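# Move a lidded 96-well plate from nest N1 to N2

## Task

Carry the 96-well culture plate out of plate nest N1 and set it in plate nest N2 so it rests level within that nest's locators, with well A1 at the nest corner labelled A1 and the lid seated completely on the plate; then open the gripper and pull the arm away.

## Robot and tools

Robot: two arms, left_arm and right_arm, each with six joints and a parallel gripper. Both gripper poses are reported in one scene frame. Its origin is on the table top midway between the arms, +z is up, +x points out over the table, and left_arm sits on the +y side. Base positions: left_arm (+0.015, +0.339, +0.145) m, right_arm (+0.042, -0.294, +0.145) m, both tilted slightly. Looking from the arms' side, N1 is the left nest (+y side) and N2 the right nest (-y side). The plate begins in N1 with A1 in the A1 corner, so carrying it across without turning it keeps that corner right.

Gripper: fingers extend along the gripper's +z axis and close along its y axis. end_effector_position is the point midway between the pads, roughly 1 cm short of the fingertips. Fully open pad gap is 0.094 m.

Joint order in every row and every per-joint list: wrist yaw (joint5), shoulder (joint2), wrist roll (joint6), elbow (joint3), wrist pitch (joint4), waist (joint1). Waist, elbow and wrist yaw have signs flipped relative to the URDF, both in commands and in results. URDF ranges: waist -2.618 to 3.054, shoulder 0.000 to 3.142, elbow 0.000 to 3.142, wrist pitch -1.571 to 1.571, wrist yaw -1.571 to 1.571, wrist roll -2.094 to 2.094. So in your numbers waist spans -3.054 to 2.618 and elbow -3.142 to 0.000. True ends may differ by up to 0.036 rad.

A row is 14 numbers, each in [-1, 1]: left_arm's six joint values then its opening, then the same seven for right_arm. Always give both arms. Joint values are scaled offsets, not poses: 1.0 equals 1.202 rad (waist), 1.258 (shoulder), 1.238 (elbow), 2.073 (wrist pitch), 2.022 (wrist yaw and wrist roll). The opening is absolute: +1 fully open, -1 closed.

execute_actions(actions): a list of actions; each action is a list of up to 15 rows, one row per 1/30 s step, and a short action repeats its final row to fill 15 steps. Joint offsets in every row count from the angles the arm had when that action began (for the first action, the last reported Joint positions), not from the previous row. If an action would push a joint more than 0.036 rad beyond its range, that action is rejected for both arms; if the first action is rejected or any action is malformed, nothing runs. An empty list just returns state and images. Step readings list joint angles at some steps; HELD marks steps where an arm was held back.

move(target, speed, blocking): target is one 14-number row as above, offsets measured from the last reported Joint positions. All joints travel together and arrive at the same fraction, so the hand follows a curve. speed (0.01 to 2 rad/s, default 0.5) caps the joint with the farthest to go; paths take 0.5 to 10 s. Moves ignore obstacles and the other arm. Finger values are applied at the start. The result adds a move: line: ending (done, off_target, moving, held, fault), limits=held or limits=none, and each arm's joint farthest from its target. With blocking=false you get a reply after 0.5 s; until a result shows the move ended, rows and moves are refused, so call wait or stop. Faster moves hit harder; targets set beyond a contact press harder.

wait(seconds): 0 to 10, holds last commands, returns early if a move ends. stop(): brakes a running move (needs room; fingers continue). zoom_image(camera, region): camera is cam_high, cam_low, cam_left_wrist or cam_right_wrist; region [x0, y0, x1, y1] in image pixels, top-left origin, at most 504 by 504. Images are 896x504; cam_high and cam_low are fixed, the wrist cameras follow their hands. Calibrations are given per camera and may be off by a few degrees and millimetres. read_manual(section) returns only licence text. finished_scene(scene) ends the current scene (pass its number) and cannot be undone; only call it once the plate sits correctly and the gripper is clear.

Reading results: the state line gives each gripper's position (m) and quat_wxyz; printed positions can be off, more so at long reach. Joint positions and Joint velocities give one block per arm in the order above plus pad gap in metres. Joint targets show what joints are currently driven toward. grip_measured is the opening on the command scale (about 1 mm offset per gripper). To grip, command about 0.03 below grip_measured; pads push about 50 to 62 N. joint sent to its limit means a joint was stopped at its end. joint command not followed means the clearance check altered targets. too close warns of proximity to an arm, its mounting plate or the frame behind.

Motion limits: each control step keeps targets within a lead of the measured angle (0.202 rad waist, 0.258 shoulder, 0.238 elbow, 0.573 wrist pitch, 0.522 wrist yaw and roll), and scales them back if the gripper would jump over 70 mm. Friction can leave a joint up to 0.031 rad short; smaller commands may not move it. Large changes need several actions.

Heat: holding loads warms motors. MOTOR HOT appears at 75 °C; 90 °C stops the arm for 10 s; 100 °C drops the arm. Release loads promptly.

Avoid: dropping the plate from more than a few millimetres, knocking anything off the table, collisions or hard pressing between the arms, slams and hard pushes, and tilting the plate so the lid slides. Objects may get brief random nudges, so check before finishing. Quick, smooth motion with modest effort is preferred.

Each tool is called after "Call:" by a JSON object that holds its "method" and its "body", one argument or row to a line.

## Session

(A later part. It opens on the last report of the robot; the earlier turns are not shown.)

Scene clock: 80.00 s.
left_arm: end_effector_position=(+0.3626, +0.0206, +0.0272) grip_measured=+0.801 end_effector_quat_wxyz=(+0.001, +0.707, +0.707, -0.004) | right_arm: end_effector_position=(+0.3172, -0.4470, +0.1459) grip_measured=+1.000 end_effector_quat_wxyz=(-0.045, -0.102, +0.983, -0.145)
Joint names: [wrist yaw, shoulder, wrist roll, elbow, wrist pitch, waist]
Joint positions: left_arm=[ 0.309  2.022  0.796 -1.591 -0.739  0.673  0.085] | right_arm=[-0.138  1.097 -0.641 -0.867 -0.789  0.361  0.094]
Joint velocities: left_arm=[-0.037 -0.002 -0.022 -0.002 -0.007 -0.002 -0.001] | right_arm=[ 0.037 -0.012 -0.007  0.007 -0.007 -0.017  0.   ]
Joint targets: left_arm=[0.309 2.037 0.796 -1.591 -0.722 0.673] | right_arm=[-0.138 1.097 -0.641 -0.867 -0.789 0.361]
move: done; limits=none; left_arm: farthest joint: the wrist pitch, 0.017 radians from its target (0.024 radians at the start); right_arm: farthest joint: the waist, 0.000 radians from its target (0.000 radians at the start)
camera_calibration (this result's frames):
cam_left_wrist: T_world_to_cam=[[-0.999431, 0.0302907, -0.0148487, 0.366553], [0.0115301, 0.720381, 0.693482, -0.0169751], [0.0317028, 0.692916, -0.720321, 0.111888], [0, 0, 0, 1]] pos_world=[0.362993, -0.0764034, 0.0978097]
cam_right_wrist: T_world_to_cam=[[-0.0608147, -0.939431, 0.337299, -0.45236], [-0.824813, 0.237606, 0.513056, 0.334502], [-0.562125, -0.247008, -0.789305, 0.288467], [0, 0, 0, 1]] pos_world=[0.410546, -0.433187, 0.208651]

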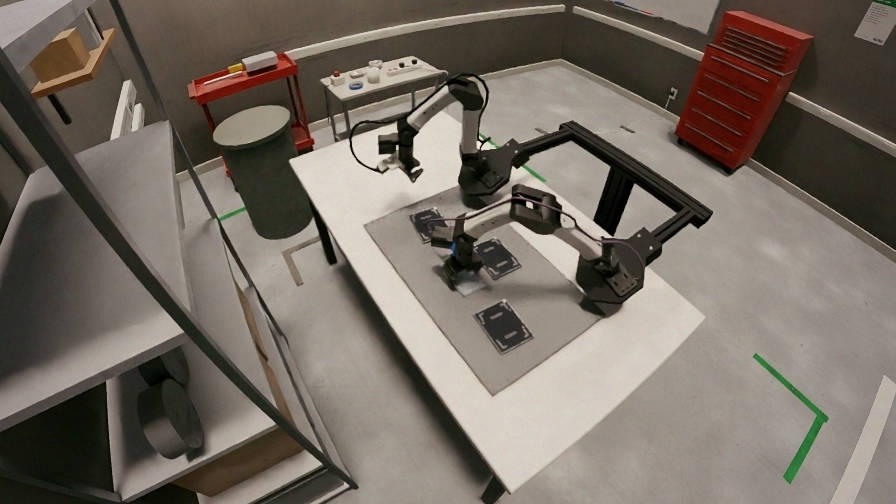

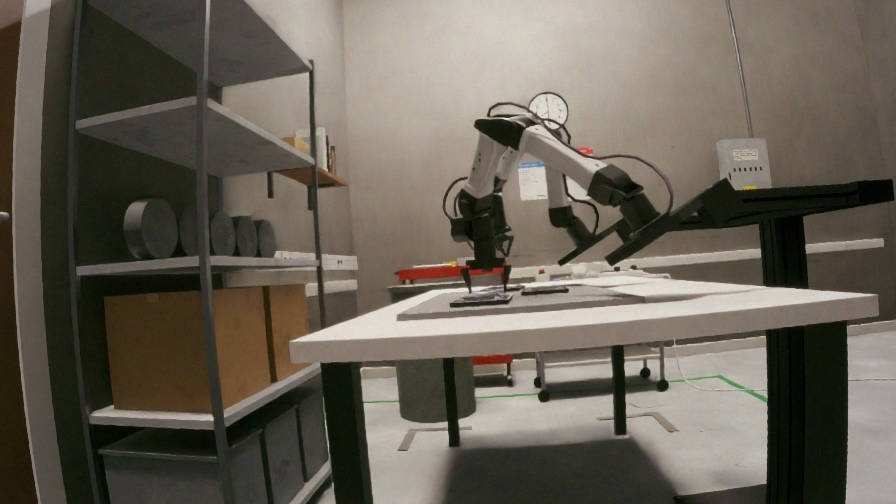

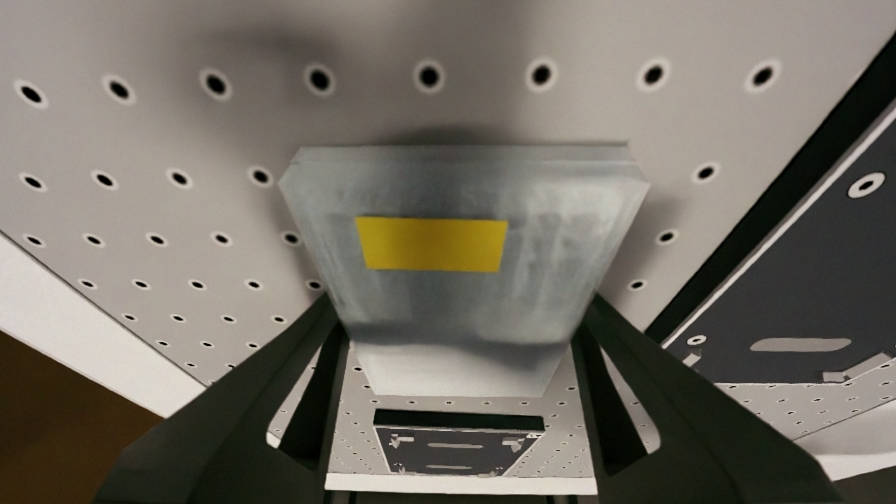

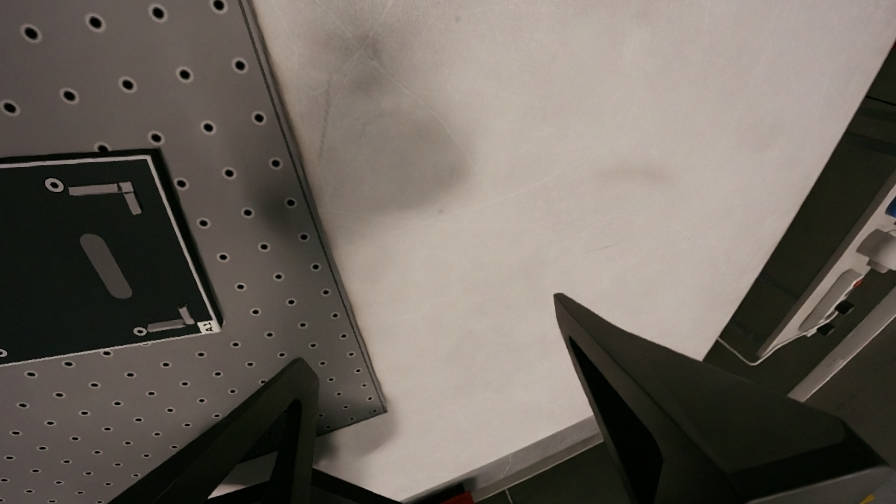

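Call:
{"method": "execute_actions", "body": {
  "actions": [
    [[0,0,0,0,0,0,1,0,0,0,0,0,0,1]],
    [[0,0,0,0,0,0,1,0,0,0,0,0,0,1]]
  ]
}}

Call:
{"method": "move", "body": {
  "target": [0.01,-0.09,-0.02,-0.04,-0.075,0.037,1, 0,0,0,0,0,0,1],
  "speed": 0.25
}}

Call:
{"method": "move", "body": {
  "target": [-0.155,-0.51,0.4,0.48,0.03,-0.75,1, 0,0,0,0,0,0,1],
  "speed": 0.8
}}

Scene clock: 85.33 s.
left_arm: end_effector_position=(+0.3626, +0.0206, +0.0272) grip_measured=+1.000 end_effector_quat_wxyz=(+0.001, +0.707, +0.707, -0.004) | right_arm: end_effector_position=(+0.3172, -0.4470, +0.1459) grip_measured=+1.000 end_effector_quat_wxyz=(-0.045, -0.102, +0.983, -0.145)
Joint names: [wrist yaw, shoulder, wrist roll, elbow, wrist pitch, waist]
Joint positions: left_arm=[ 0.309  2.022  0.796 -1.591 -0.739  0.673  0.094] | right_arm=[-0.138  1.097 -0.641 -0.867 -0.789  0.361  0.094]
Joint velocities: left_arm=[ 0.022 -0.002  0.007  0.002 -0.037  0.007  0.   ] | right_arm=[-0.037 -0.002  0.066  0.007 -0.022  0.017  0.   ]
Joint targets: left_arm=[0.309 2.022 0.796 -1.591 -0.739 0.673] | right_arm=[-0.138 1.097 -0.641 -0.867 -0.789 0.361]
Step readings (joint positions; steps 1 to 15: 1st action; 16 to 30: 2nd action):
0: left_arm=[0.309 2.022 0.796 -1.591 -0.739 0.673] | right_arm=[-0.138 1.097 -0.641 -0.867 -0.789 0.361]
1: left_arm=[0.309 2.022 0.796 -1.591 -0.740 0.673] | right_arm=[-0.138 1.097 -0.641 -0.867 -0.789 0.361]
2: left_arm=[0.309 2.022 0.796 -1.591 -0.739 0.673] | right_arm=[-0.138 1.097 -0.641 -0.867 -0.789 0.361]
4: left_arm=[0.309 2.022 0.796 -1.591 -0.739 0.673] | right_arm=[-0.138 1.097 -0.641 -0.867 -0.789 0.361]
8: left_arm=[0.309 2.022 0.796 -1.591 -0.739 0.673] | right_arm=[-0.138 1.097 -0.641 -0.867 -0.789 0.361]
15: left_arm=[0.309 2.022 0.796 -1.591 -0.739 0.673] | right_arm=[-0.138 1.097 -0.641 -0.867 -0.789 0.361]
16: left_arm=[0.309 2.022 0.796 -1.591 -0.739 0.673] | right_arm=[-0.138 1.097 -0.641 -0.867 -0.789 0.361]
17: left_arm=[0.309 2.022 0.796 -1.591 -0.739 0.673] | right_arm=[-0.138 1.097 -0.641 -0.867 -0.789 0.361]
19: left_arm=[0.309 2.022 0.796 -1.591 -0.739 0.673] | right_arm=[-0.138 1.097 -0.641 -0.867 -0.789 0.361]
23: left_arm=[0.309 2.022 0.796 -1.591 -0.739 0.673] | right_arm=[-0.138 1.097 -0.641 -0.867 -0.789 0.361]
30: Joint positions above
camera_calibration (this result's frames):
cam_left_wrist: T_world_to_cam=[[-0.999431, 0.0302907, -0.0148487, 0.366553], [0.0115301, 0.720381, 0.693482, -0.0169751], [0.0317028, 0.692916, -0.720321, 0.111888], [0, 0, 0, 1]] pos_world=[0.362993, -0.0764034, 0.0978097]
cam_right_wrist: T_world_to_cam=[[-0.0608147, -0.939431, 0.337299, -0.45236], [-0.824813, 0.237606, 0.513056, 0.334502], [-0.562125, -0.247008, -0.789305, 0.288467], [0, 0, 0, 1]] pos_world=[0.410546, -0.433187, 0.208651]

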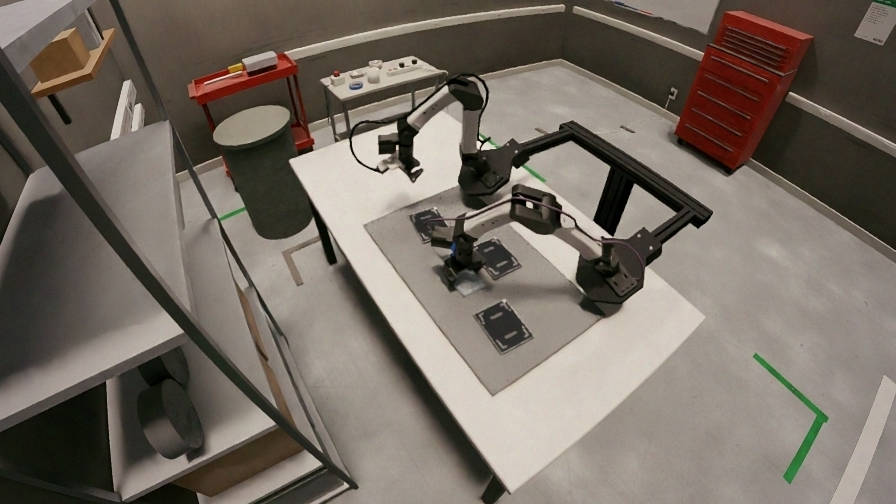

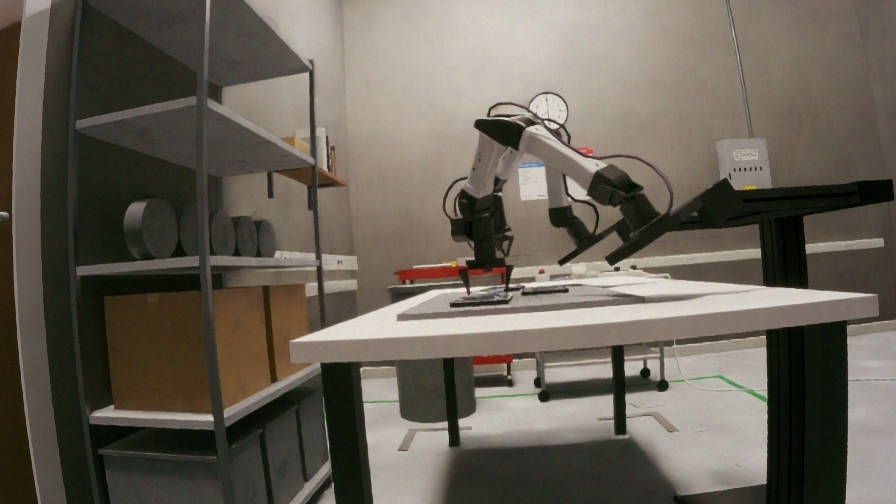

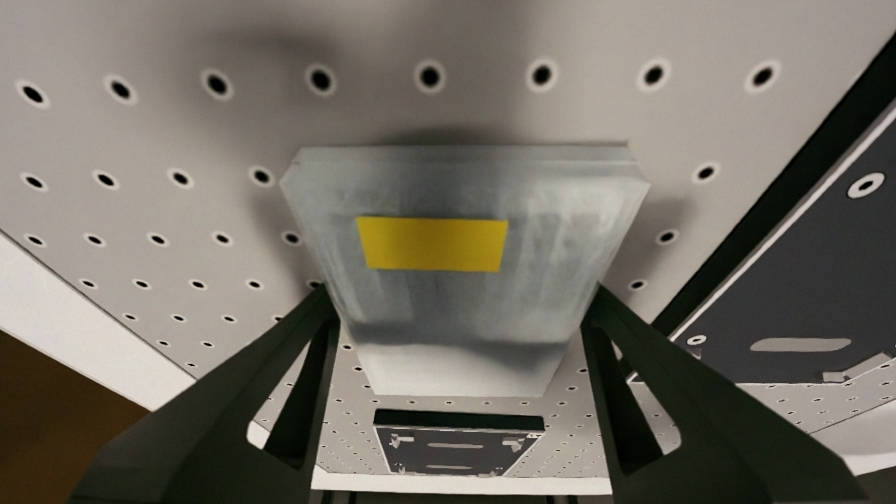

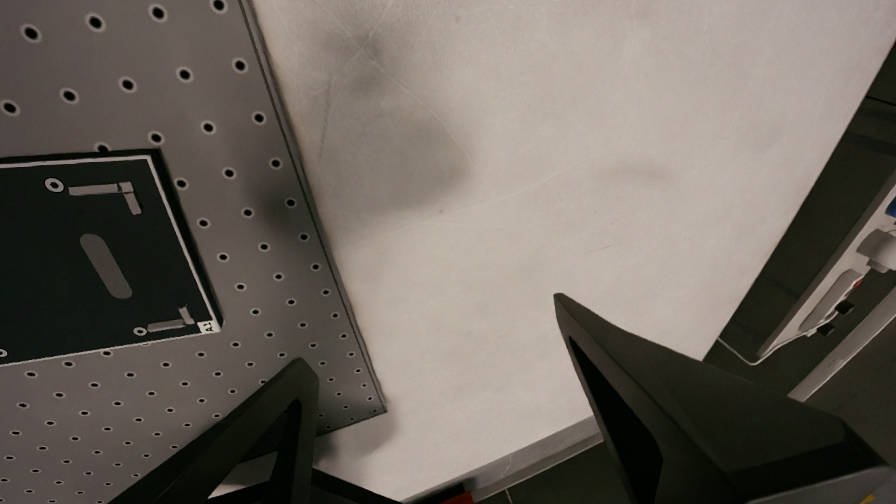

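Scene clock: 86.63 s.
left_arm: end_effector_position=(+0.3610, +0.0247, +0.0744) grip_measured=+1.000 end_effector_quat_wxyz=(-0.002, +0.707, +0.707, -0.004) | right_arm: end_effector_position=(+0.3172, -0.4470, +0.1459) grip_measured=+1.000 end_effector_quat_wxyz=(-0.045, -0.102, +0.983, -0.145)
Joint names: [wrist yaw, shoulder, wrist roll, elbow, wrist pitch, waist]
Joint positions: left_arm=[ 0.321  1.927  0.761 -1.622 -0.882  0.706  0.094] | right_arm=[-0.138  1.097 -0.641 -0.867 -0.789  0.361  0.094]
Joint velocities: left_arm=[-0.022  0.002  0.022 -0.002  0.066  0.002  0.   ] | right_arm=[ 0.066 -0.002 -0.037  0.002 -0.022  0.007  0.   ]
Joint targets: left_arm=[0.329 1.908 0.756 -1.640 -0.895 0.717] | right_arm=[-0.138 1.097 -0.641 -0.867 -0.789 0.361]
move: done; limits=none; left_arm: farthest joint: the elbow, 0.019 radians from its target (0.050 radians at the start); right_arm: farthest joint: the waist, 0.000 radians from its target (0.000 radians at the start)
camera_calibration (this result's frames):
cam_left_wrist: T_world_to_cam=[[-0.999509, 0.0296644, -0.010111, 0.365255], [0.0142393, 0.717238, 0.696683, -0.0538076], [0.0279186, 0.696197, -0.717308, 0.144212], [0, 0, 0, 1]] pos_world=[0.361816, -0.0726422, 0.144624]
cam_right_wrist: T_world_to_cam=[[-0.0608147, -0.939431, 0.337299, -0.45236], [-0.824813, 0.237606, 0.513056, 0.334502], [-0.562125, -0.247008, -0.789305, 0.288467], [0, 0, 0, 1]] pos_world=[0.410546, -0.433187, 0.208651]

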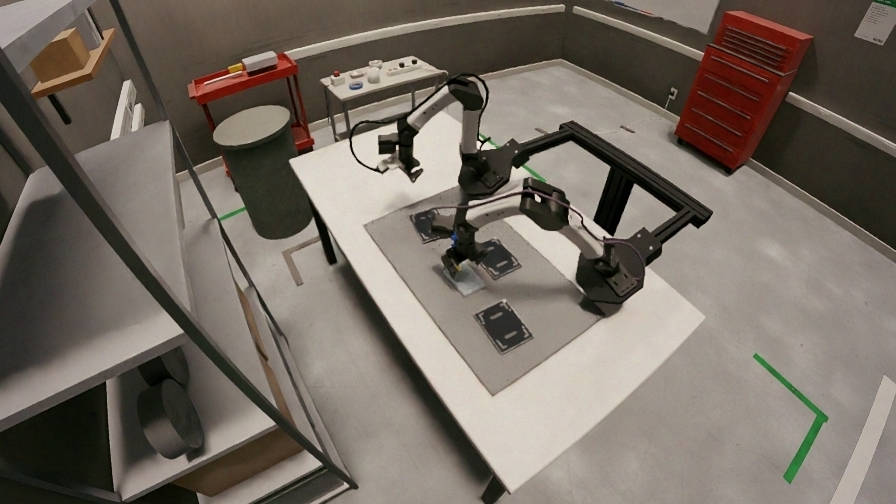

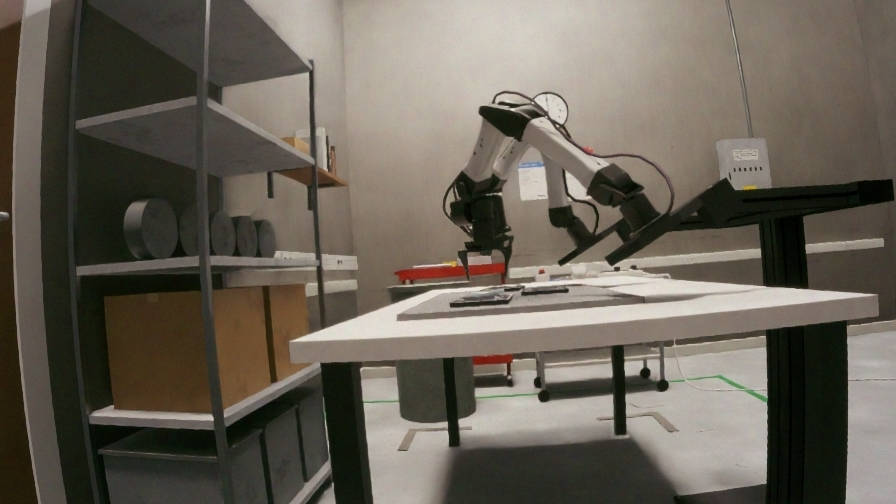

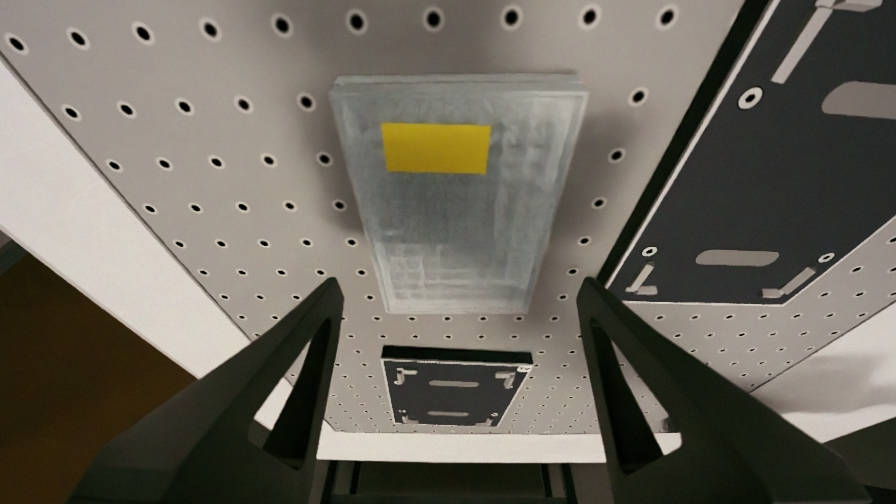

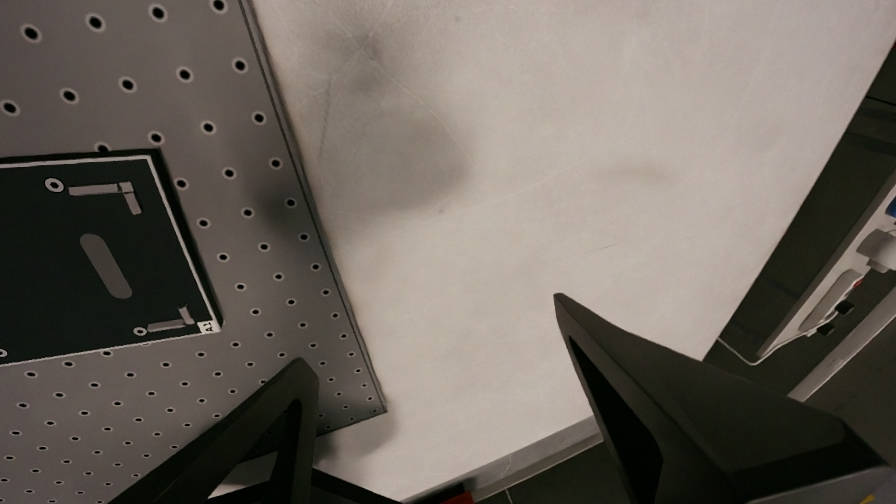

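Scene clock: 88.63 s.
left_arm: end_effector_position=(+0.3608, +0.3428, +0.1208) grip_measured=+1.000 end_effector_quat_wxyz=(-0.040, +0.704, +0.709, +0.023) | right_arm: end_effector_position=(+0.3172, -0.4470, +0.1459) grip_measured=+1.000 end_effector_quat_wxyz=(-0.045, -0.102, +0.983, -0.145)
Joint names: [wrist yaw, shoulder, wrist roll, elbow, wrist pitch, waist]
Joint positions: left_arm=[ 0.013  1.306  1.564 -1.044 -0.834 -0.187  0.094] | right_arm=[-0.138  1.097 -0.641 -0.867 -0.789  0.361  0.094]
Joint velocities: left_arm=[-0.007 -0.027  0.022  0.007  0.066 -0.007  0.   ] | right_arm=[-0.022  0.007 -0.007  0.007  0.037  0.002  0.   ]
Joint targets: left_arm=[0.008 1.285 1.570 -1.028 -0.820 -0.196] | right_arm=[-0.138 1.097 -0.641 -0.867 -0.789 0.361]
move: off_target (left_arm); limits=none; left_arm: farthest joint: the shoulder, 0.021 radians from its target (0.642 radians at the start); right_arm: farthest joint: the waist, 0.000 radians from its target (0.000 radians at the start)
camera_calibration (this result's frames):
cam_left_wrist: T_world_to_cam=[[-0.999717, 0.0227021, 0.00707728, 0.356398], [0.0201457, 0.650439, 0.759291, -0.301044], [0.0126341, 0.759219, -0.650713, -0.0681304], [0, 0, 0, 1]] pos_world=[0.363222, 0.239446, 0.181724]
cam_right_wrist: T_world_to_cam=[[-0.0608147, -0.939431, 0.337299, -0.45236], [-0.824813, 0.237606, 0.513056, 0.334502], [-0.562125, -0.247008, -0.789305, 0.288467], [0, 0, 0, 1]] pos_world=[0.410546, -0.433187, 0.208651]

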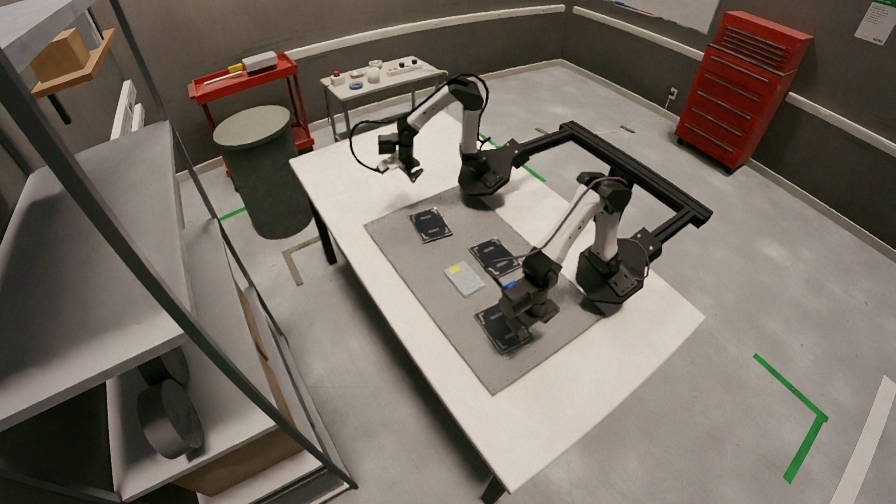

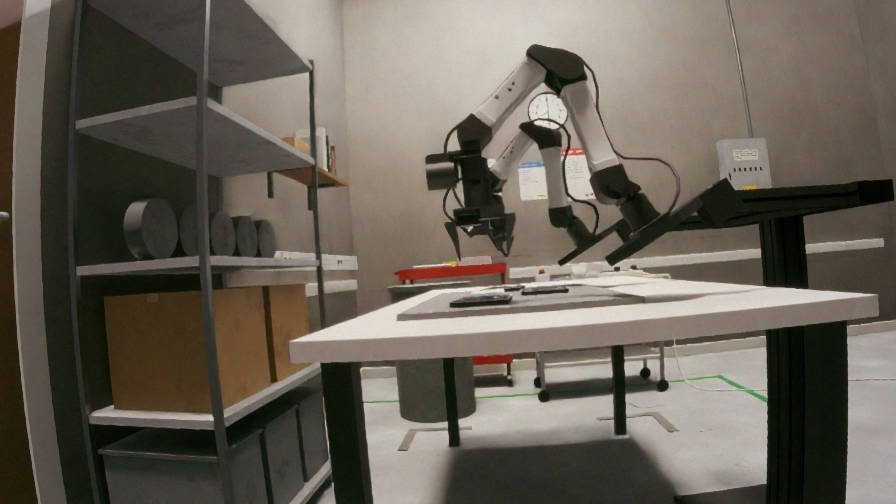

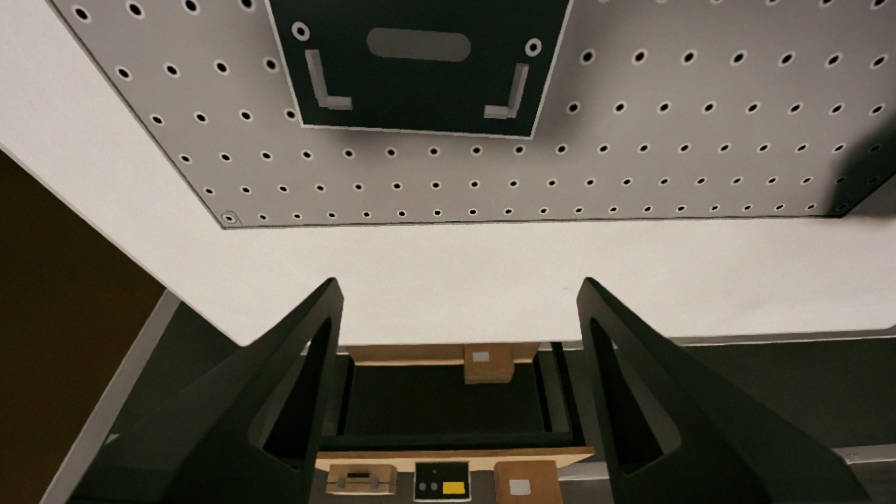

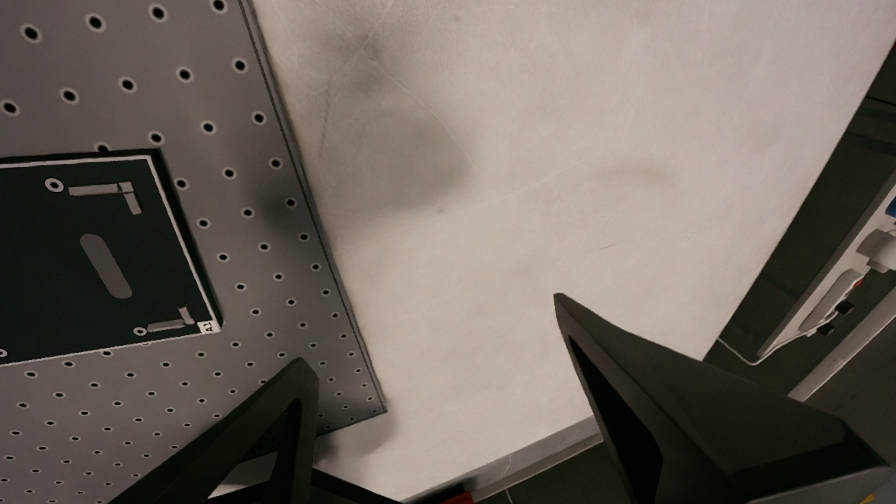

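Call:
{"method": "move", "body": {
  "target": [0,0,0,0,0,0,1, -0.075,0.3,-0.01,-0.294,-0.02,-0.6,1],
  "speed": 0.8
}}

Scene clock: 97.30 s.
left_arm: end_effector_position=(+0.3608, +0.3428, +0.1208) grip_measured=+1.000 end_effector_quat_wxyz=(-0.040, +0.704, +0.709, +0.023) | right_arm: end_effector_position=(+0.4356, -0.2571, +0.1184) grip_measured=+1.000 end_effector_quat_wxyz=(+0.003, -0.409, +0.911, -0.049)
Joint names: [wrist yaw, shoulder, wrist roll, elbow, wrist pitch, waist]
Joint positions: left_arm=[ 0.013  1.306  1.565 -1.044 -0.834 -0.187  0.094] | right_arm=[-0.277  1.46  -0.649 -1.206 -0.815 -0.357  0.094]
Joint velocities: left_arm=[ 0.007 -0.002  0.081  0.017  0.007  0.022  0.   ] | right_arm=[-0.081  0.012 -0.066  0.002 -0.007 -0.012  0.   ]
Joint targets: left_arm=[0.013 1.306 1.564 -1.044 -0.834 -0.187] | right_arm=[-0.289 1.475 -0.661 -1.231 -0.831 -0.361]
move: off_target (right_arm); limits=none; left_arm: farthest joint: the wrist roll, 0.001 radians from its target (0.001 radians at the start); right_arm: farthest joint: the elbow, 0.025 radians from its target (0.364 radians at the start)
camera_calibration (this result's frames):
cam_left_wrist: T_world_to_cam=[[-0.999708, 0.0230819, 0.00711101, 0.35626], [0.0204186, 0.650439, 0.759284, -0.301141], [0.0129004, 0.759208, -0.65072, -0.0682219], [0, 0, 0, 1]] pos_world=[0.363185, 0.239445, 0.181725]
cam_right_wrist: T_world_to_cam=[[0.529816, -0.836353, 0.140742, -0.464953], [-0.761525, -0.396081, 0.51303, 0.210641], [-0.373329, -0.37899, -0.846754, 0.270751], [0, 0, 0, 1]] pos_world=[0.507827, -0.202822, 0.186632]

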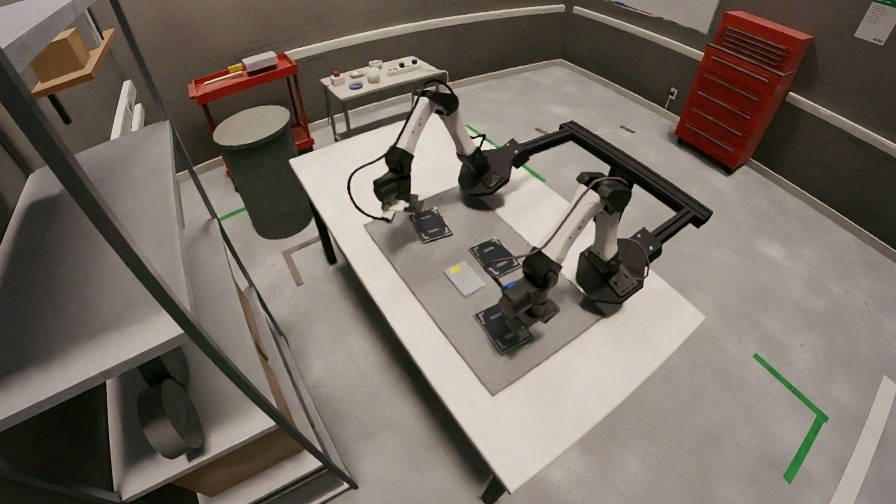

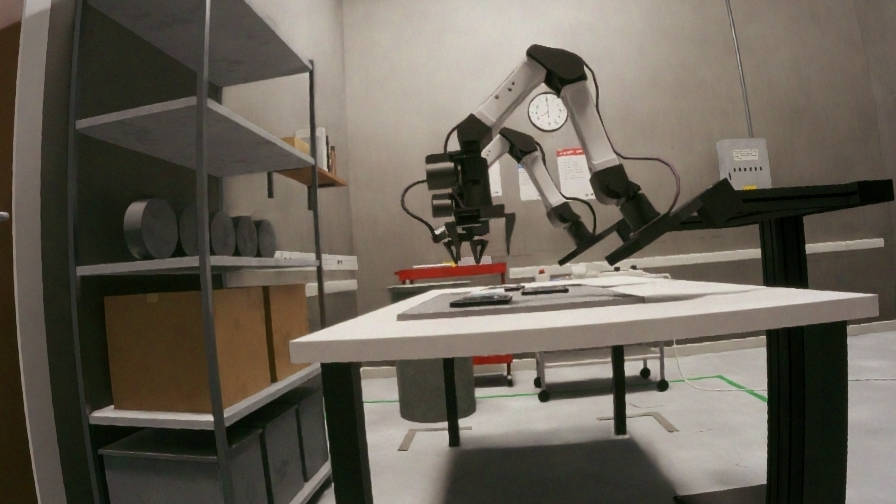

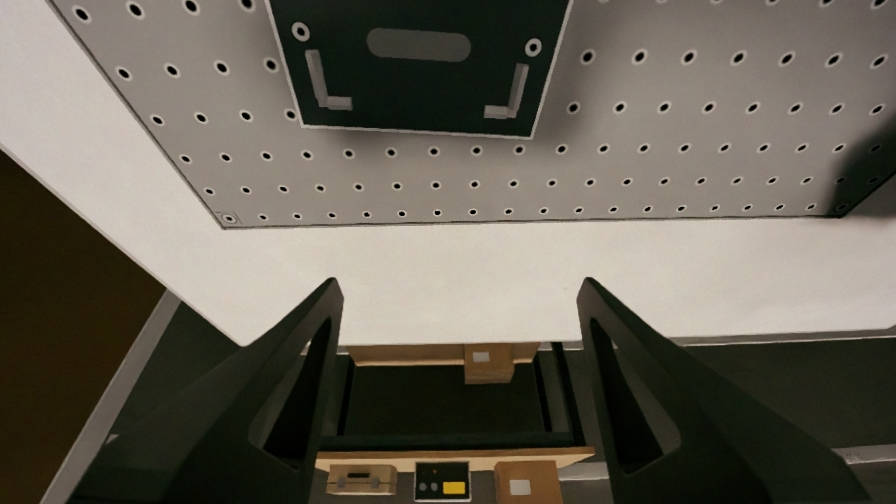

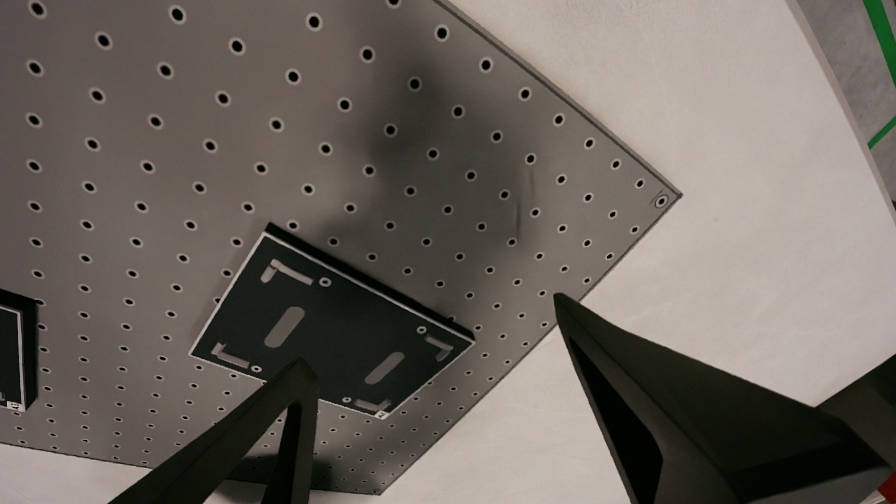

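Call:
{"method": "move", "body": {
  "target": [0,0,0,0,0,0,1, -0.085,0.463,-0.02,-0.328,-0.035,-0.59,1],
  "speed": 0.6
}}

Scene clock: 102.37 s.
left_arm: end_effector_position=(+0.3608, +0.3428, +0.1208) grip_measured=+1.000 end_effector_quat_wxyz=(-0.040, +0.704, +0.709, +0.023) | right_arm: end_effector_position=(+0.3583, +0.0248, +0.0814) grip_measured=+1.000 end_effector_quat_wxyz=(-0.000, +0.710, -0.704, -0.004)
Joint names: [wrist yaw, shoulder, wrist roll, elbow, wrist pitch, waist]
Joint positions: left_arm=[ 0.013  1.306  1.565 -1.044 -0.834 -0.187  0.094] | right_arm=[-0.437  2.035 -0.678 -1.584 -0.872 -1.069  0.094]
Joint velocities: left_arm=[ 0.022 -0.017 -0.066  0.027 -0.081 -0.022  0.   ] | right_arm=[ 0.007  0.007 -0.007  0.007  0.037 -0.012  0.   ]
Joint targets: left_arm=[0.013 1.306 1.565 -1.044 -0.834 -0.187] | right_arm=[-0.449 2.043 -0.690 -1.612 -0.887 -1.066]
move: off_target (right_arm); limits=none; left_arm: farthest joint: the waist, 0.000 radians from its target (0.000 radians at the start); right_arm: farthest joint: the elbow, 0.029 radians from its target (0.406 radians at the start)
camera_calibration (this result's frames):
cam_left_wrist: T_world_to_cam=[[-0.999708, 0.0230819, 0.00711101, 0.35626], [0.0204186, 0.650439, 0.759284, -0.301141], [0.0129004, 0.759208, -0.65072, -0.0682219], [0, 0, 0, 1]] pos_world=[0.363185, 0.239445, 0.181725]
cam_right_wrist: T_world_to_cam=[[0.962478, -0.268879, 0.0366219, -0.343692], [-0.249653, -0.824489, 0.50783, 0.110097], [-0.10635, -0.497917, -0.860679, 0.225923], [0, 0, 0, 1]] pos_world=[0.382309, 0.110853, 0.151123]

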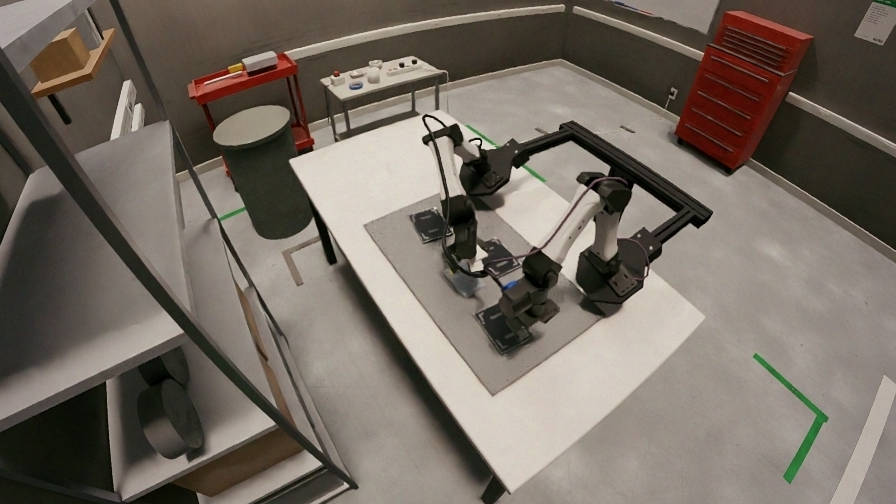

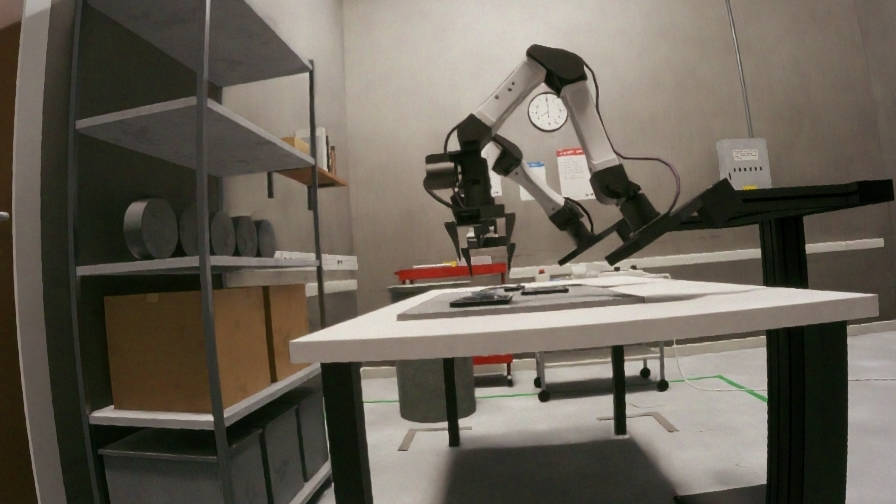

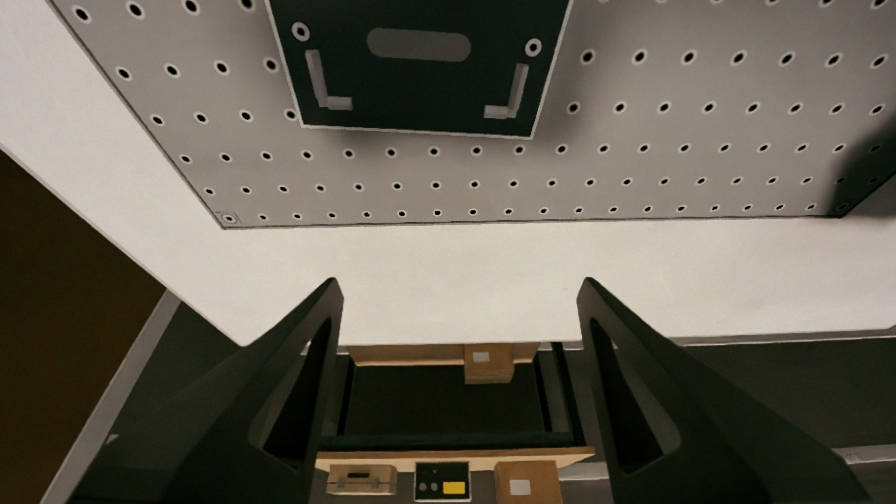

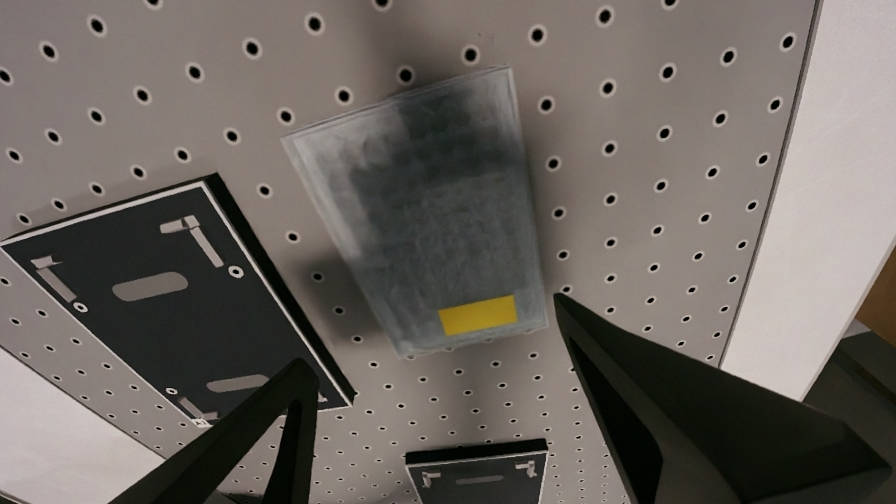

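Call:
{"method": "move", "body": {
  "target": [0,0,0,0,0,0,1, 0,0.093,0.005,-0.075,0.03,0.026,1],
  "speed": 0.2
}}

Scene clock: 113.43 s.
left_arm: end_effector_position=(+0.3608, +0.3428, +0.1208) grip_measured=+1.000 end_effector_quat_wxyz=(-0.040, +0.704, +0.709, +0.023) | right_arm: end_effector_position=(+0.3680, +0.0377, +0.0522) grip_measured=+1.000 end_effector_quat_wxyz=(-0.000, +0.700, -0.714, +0.000)
Joint names: [wrist yaw, shoulder, wrist roll, elbow, wrist pitch, waist]
Joint positions: left_arm=[ 0.013  1.306  1.565 -1.044 -0.834 -0.187  0.094] | right_arm=[-0.437  2.138 -0.678 -1.651 -0.825 -1.043  0.094]
Joint velocities: left_arm=[ 0.022 -0.007 -0.022 -0.002 -0.066 -0.007  0.   ] | right_arm=[ 0.037 -0.002  0.037  0.017  0.007  0.002  0.   ]
Joint targets: left_arm=[0.013 1.306 1.565 -1.044 -0.834 -0.187] | right_arm=[-0.437 2.152 -0.668 -1.676 -0.810 -1.038]
move: off_target (right_arm); limits=none; left_arm: farthest joint: the waist, 0.000 radians from its target (0.000 radians at the start); right_arm: farthest joint: the elbow, 0.026 radians from its target (0.093 radians at the start)
camera_calibration (this result's frames):
cam_left_wrist: T_world_to_cam=[[-0.999708, 0.0230819, 0.00711101, 0.35626], [0.0204186, 0.650439, 0.759284, -0.301141], [0.0129004, 0.759208, -0.65072, -0.0682219], [0, 0, 0, 1]] pos_world=[0.363185, 0.239445, 0.181725]
cam_right_wrist: T_world_to_cam=[[0.954592, -0.294814, 0.0428742, -0.344897], [-0.274527, -0.814598, 0.510945, 0.146539], [-0.115709, -0.499515, -0.858543, 0.211618], [0, 0, 0, 1]] pos_world=[0.393951, 0.123396, 0.121597]

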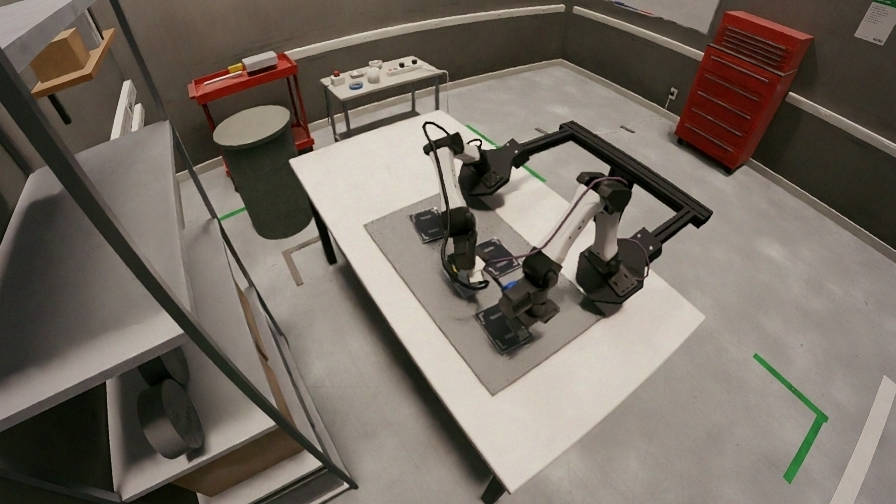

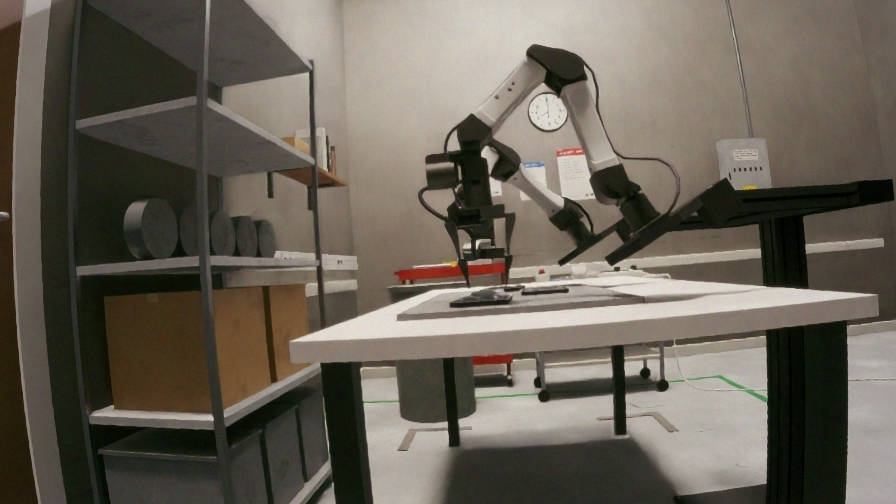

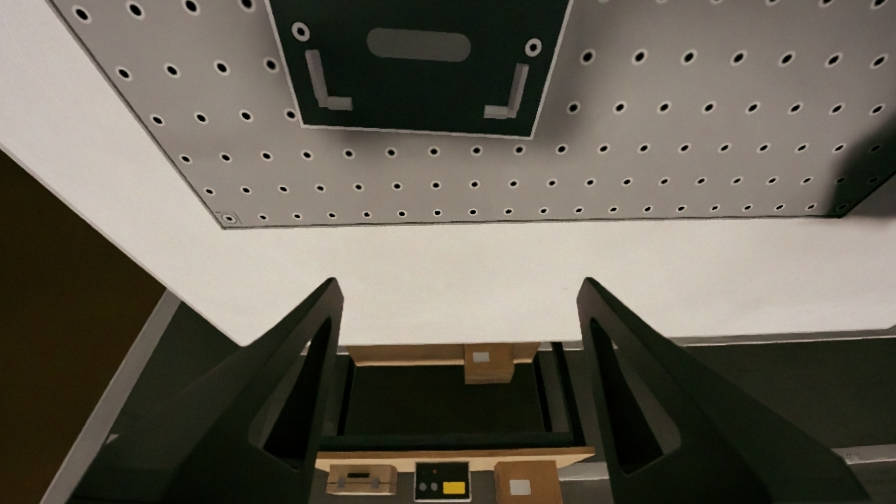

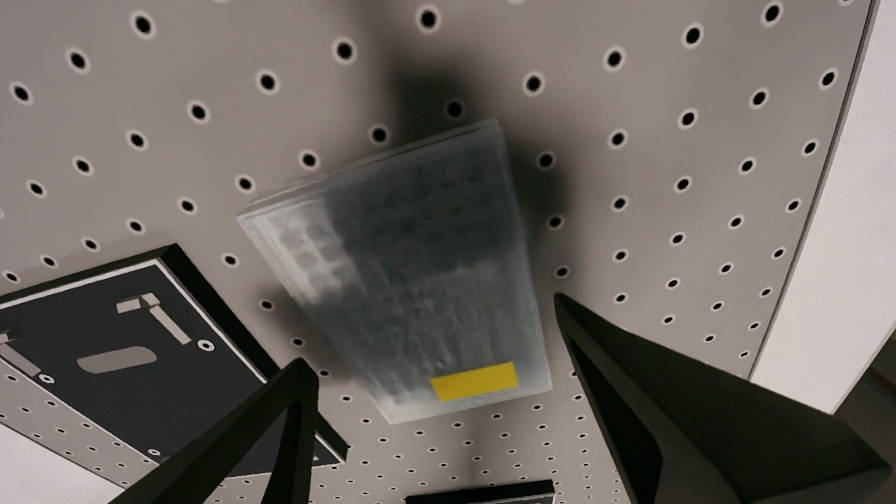

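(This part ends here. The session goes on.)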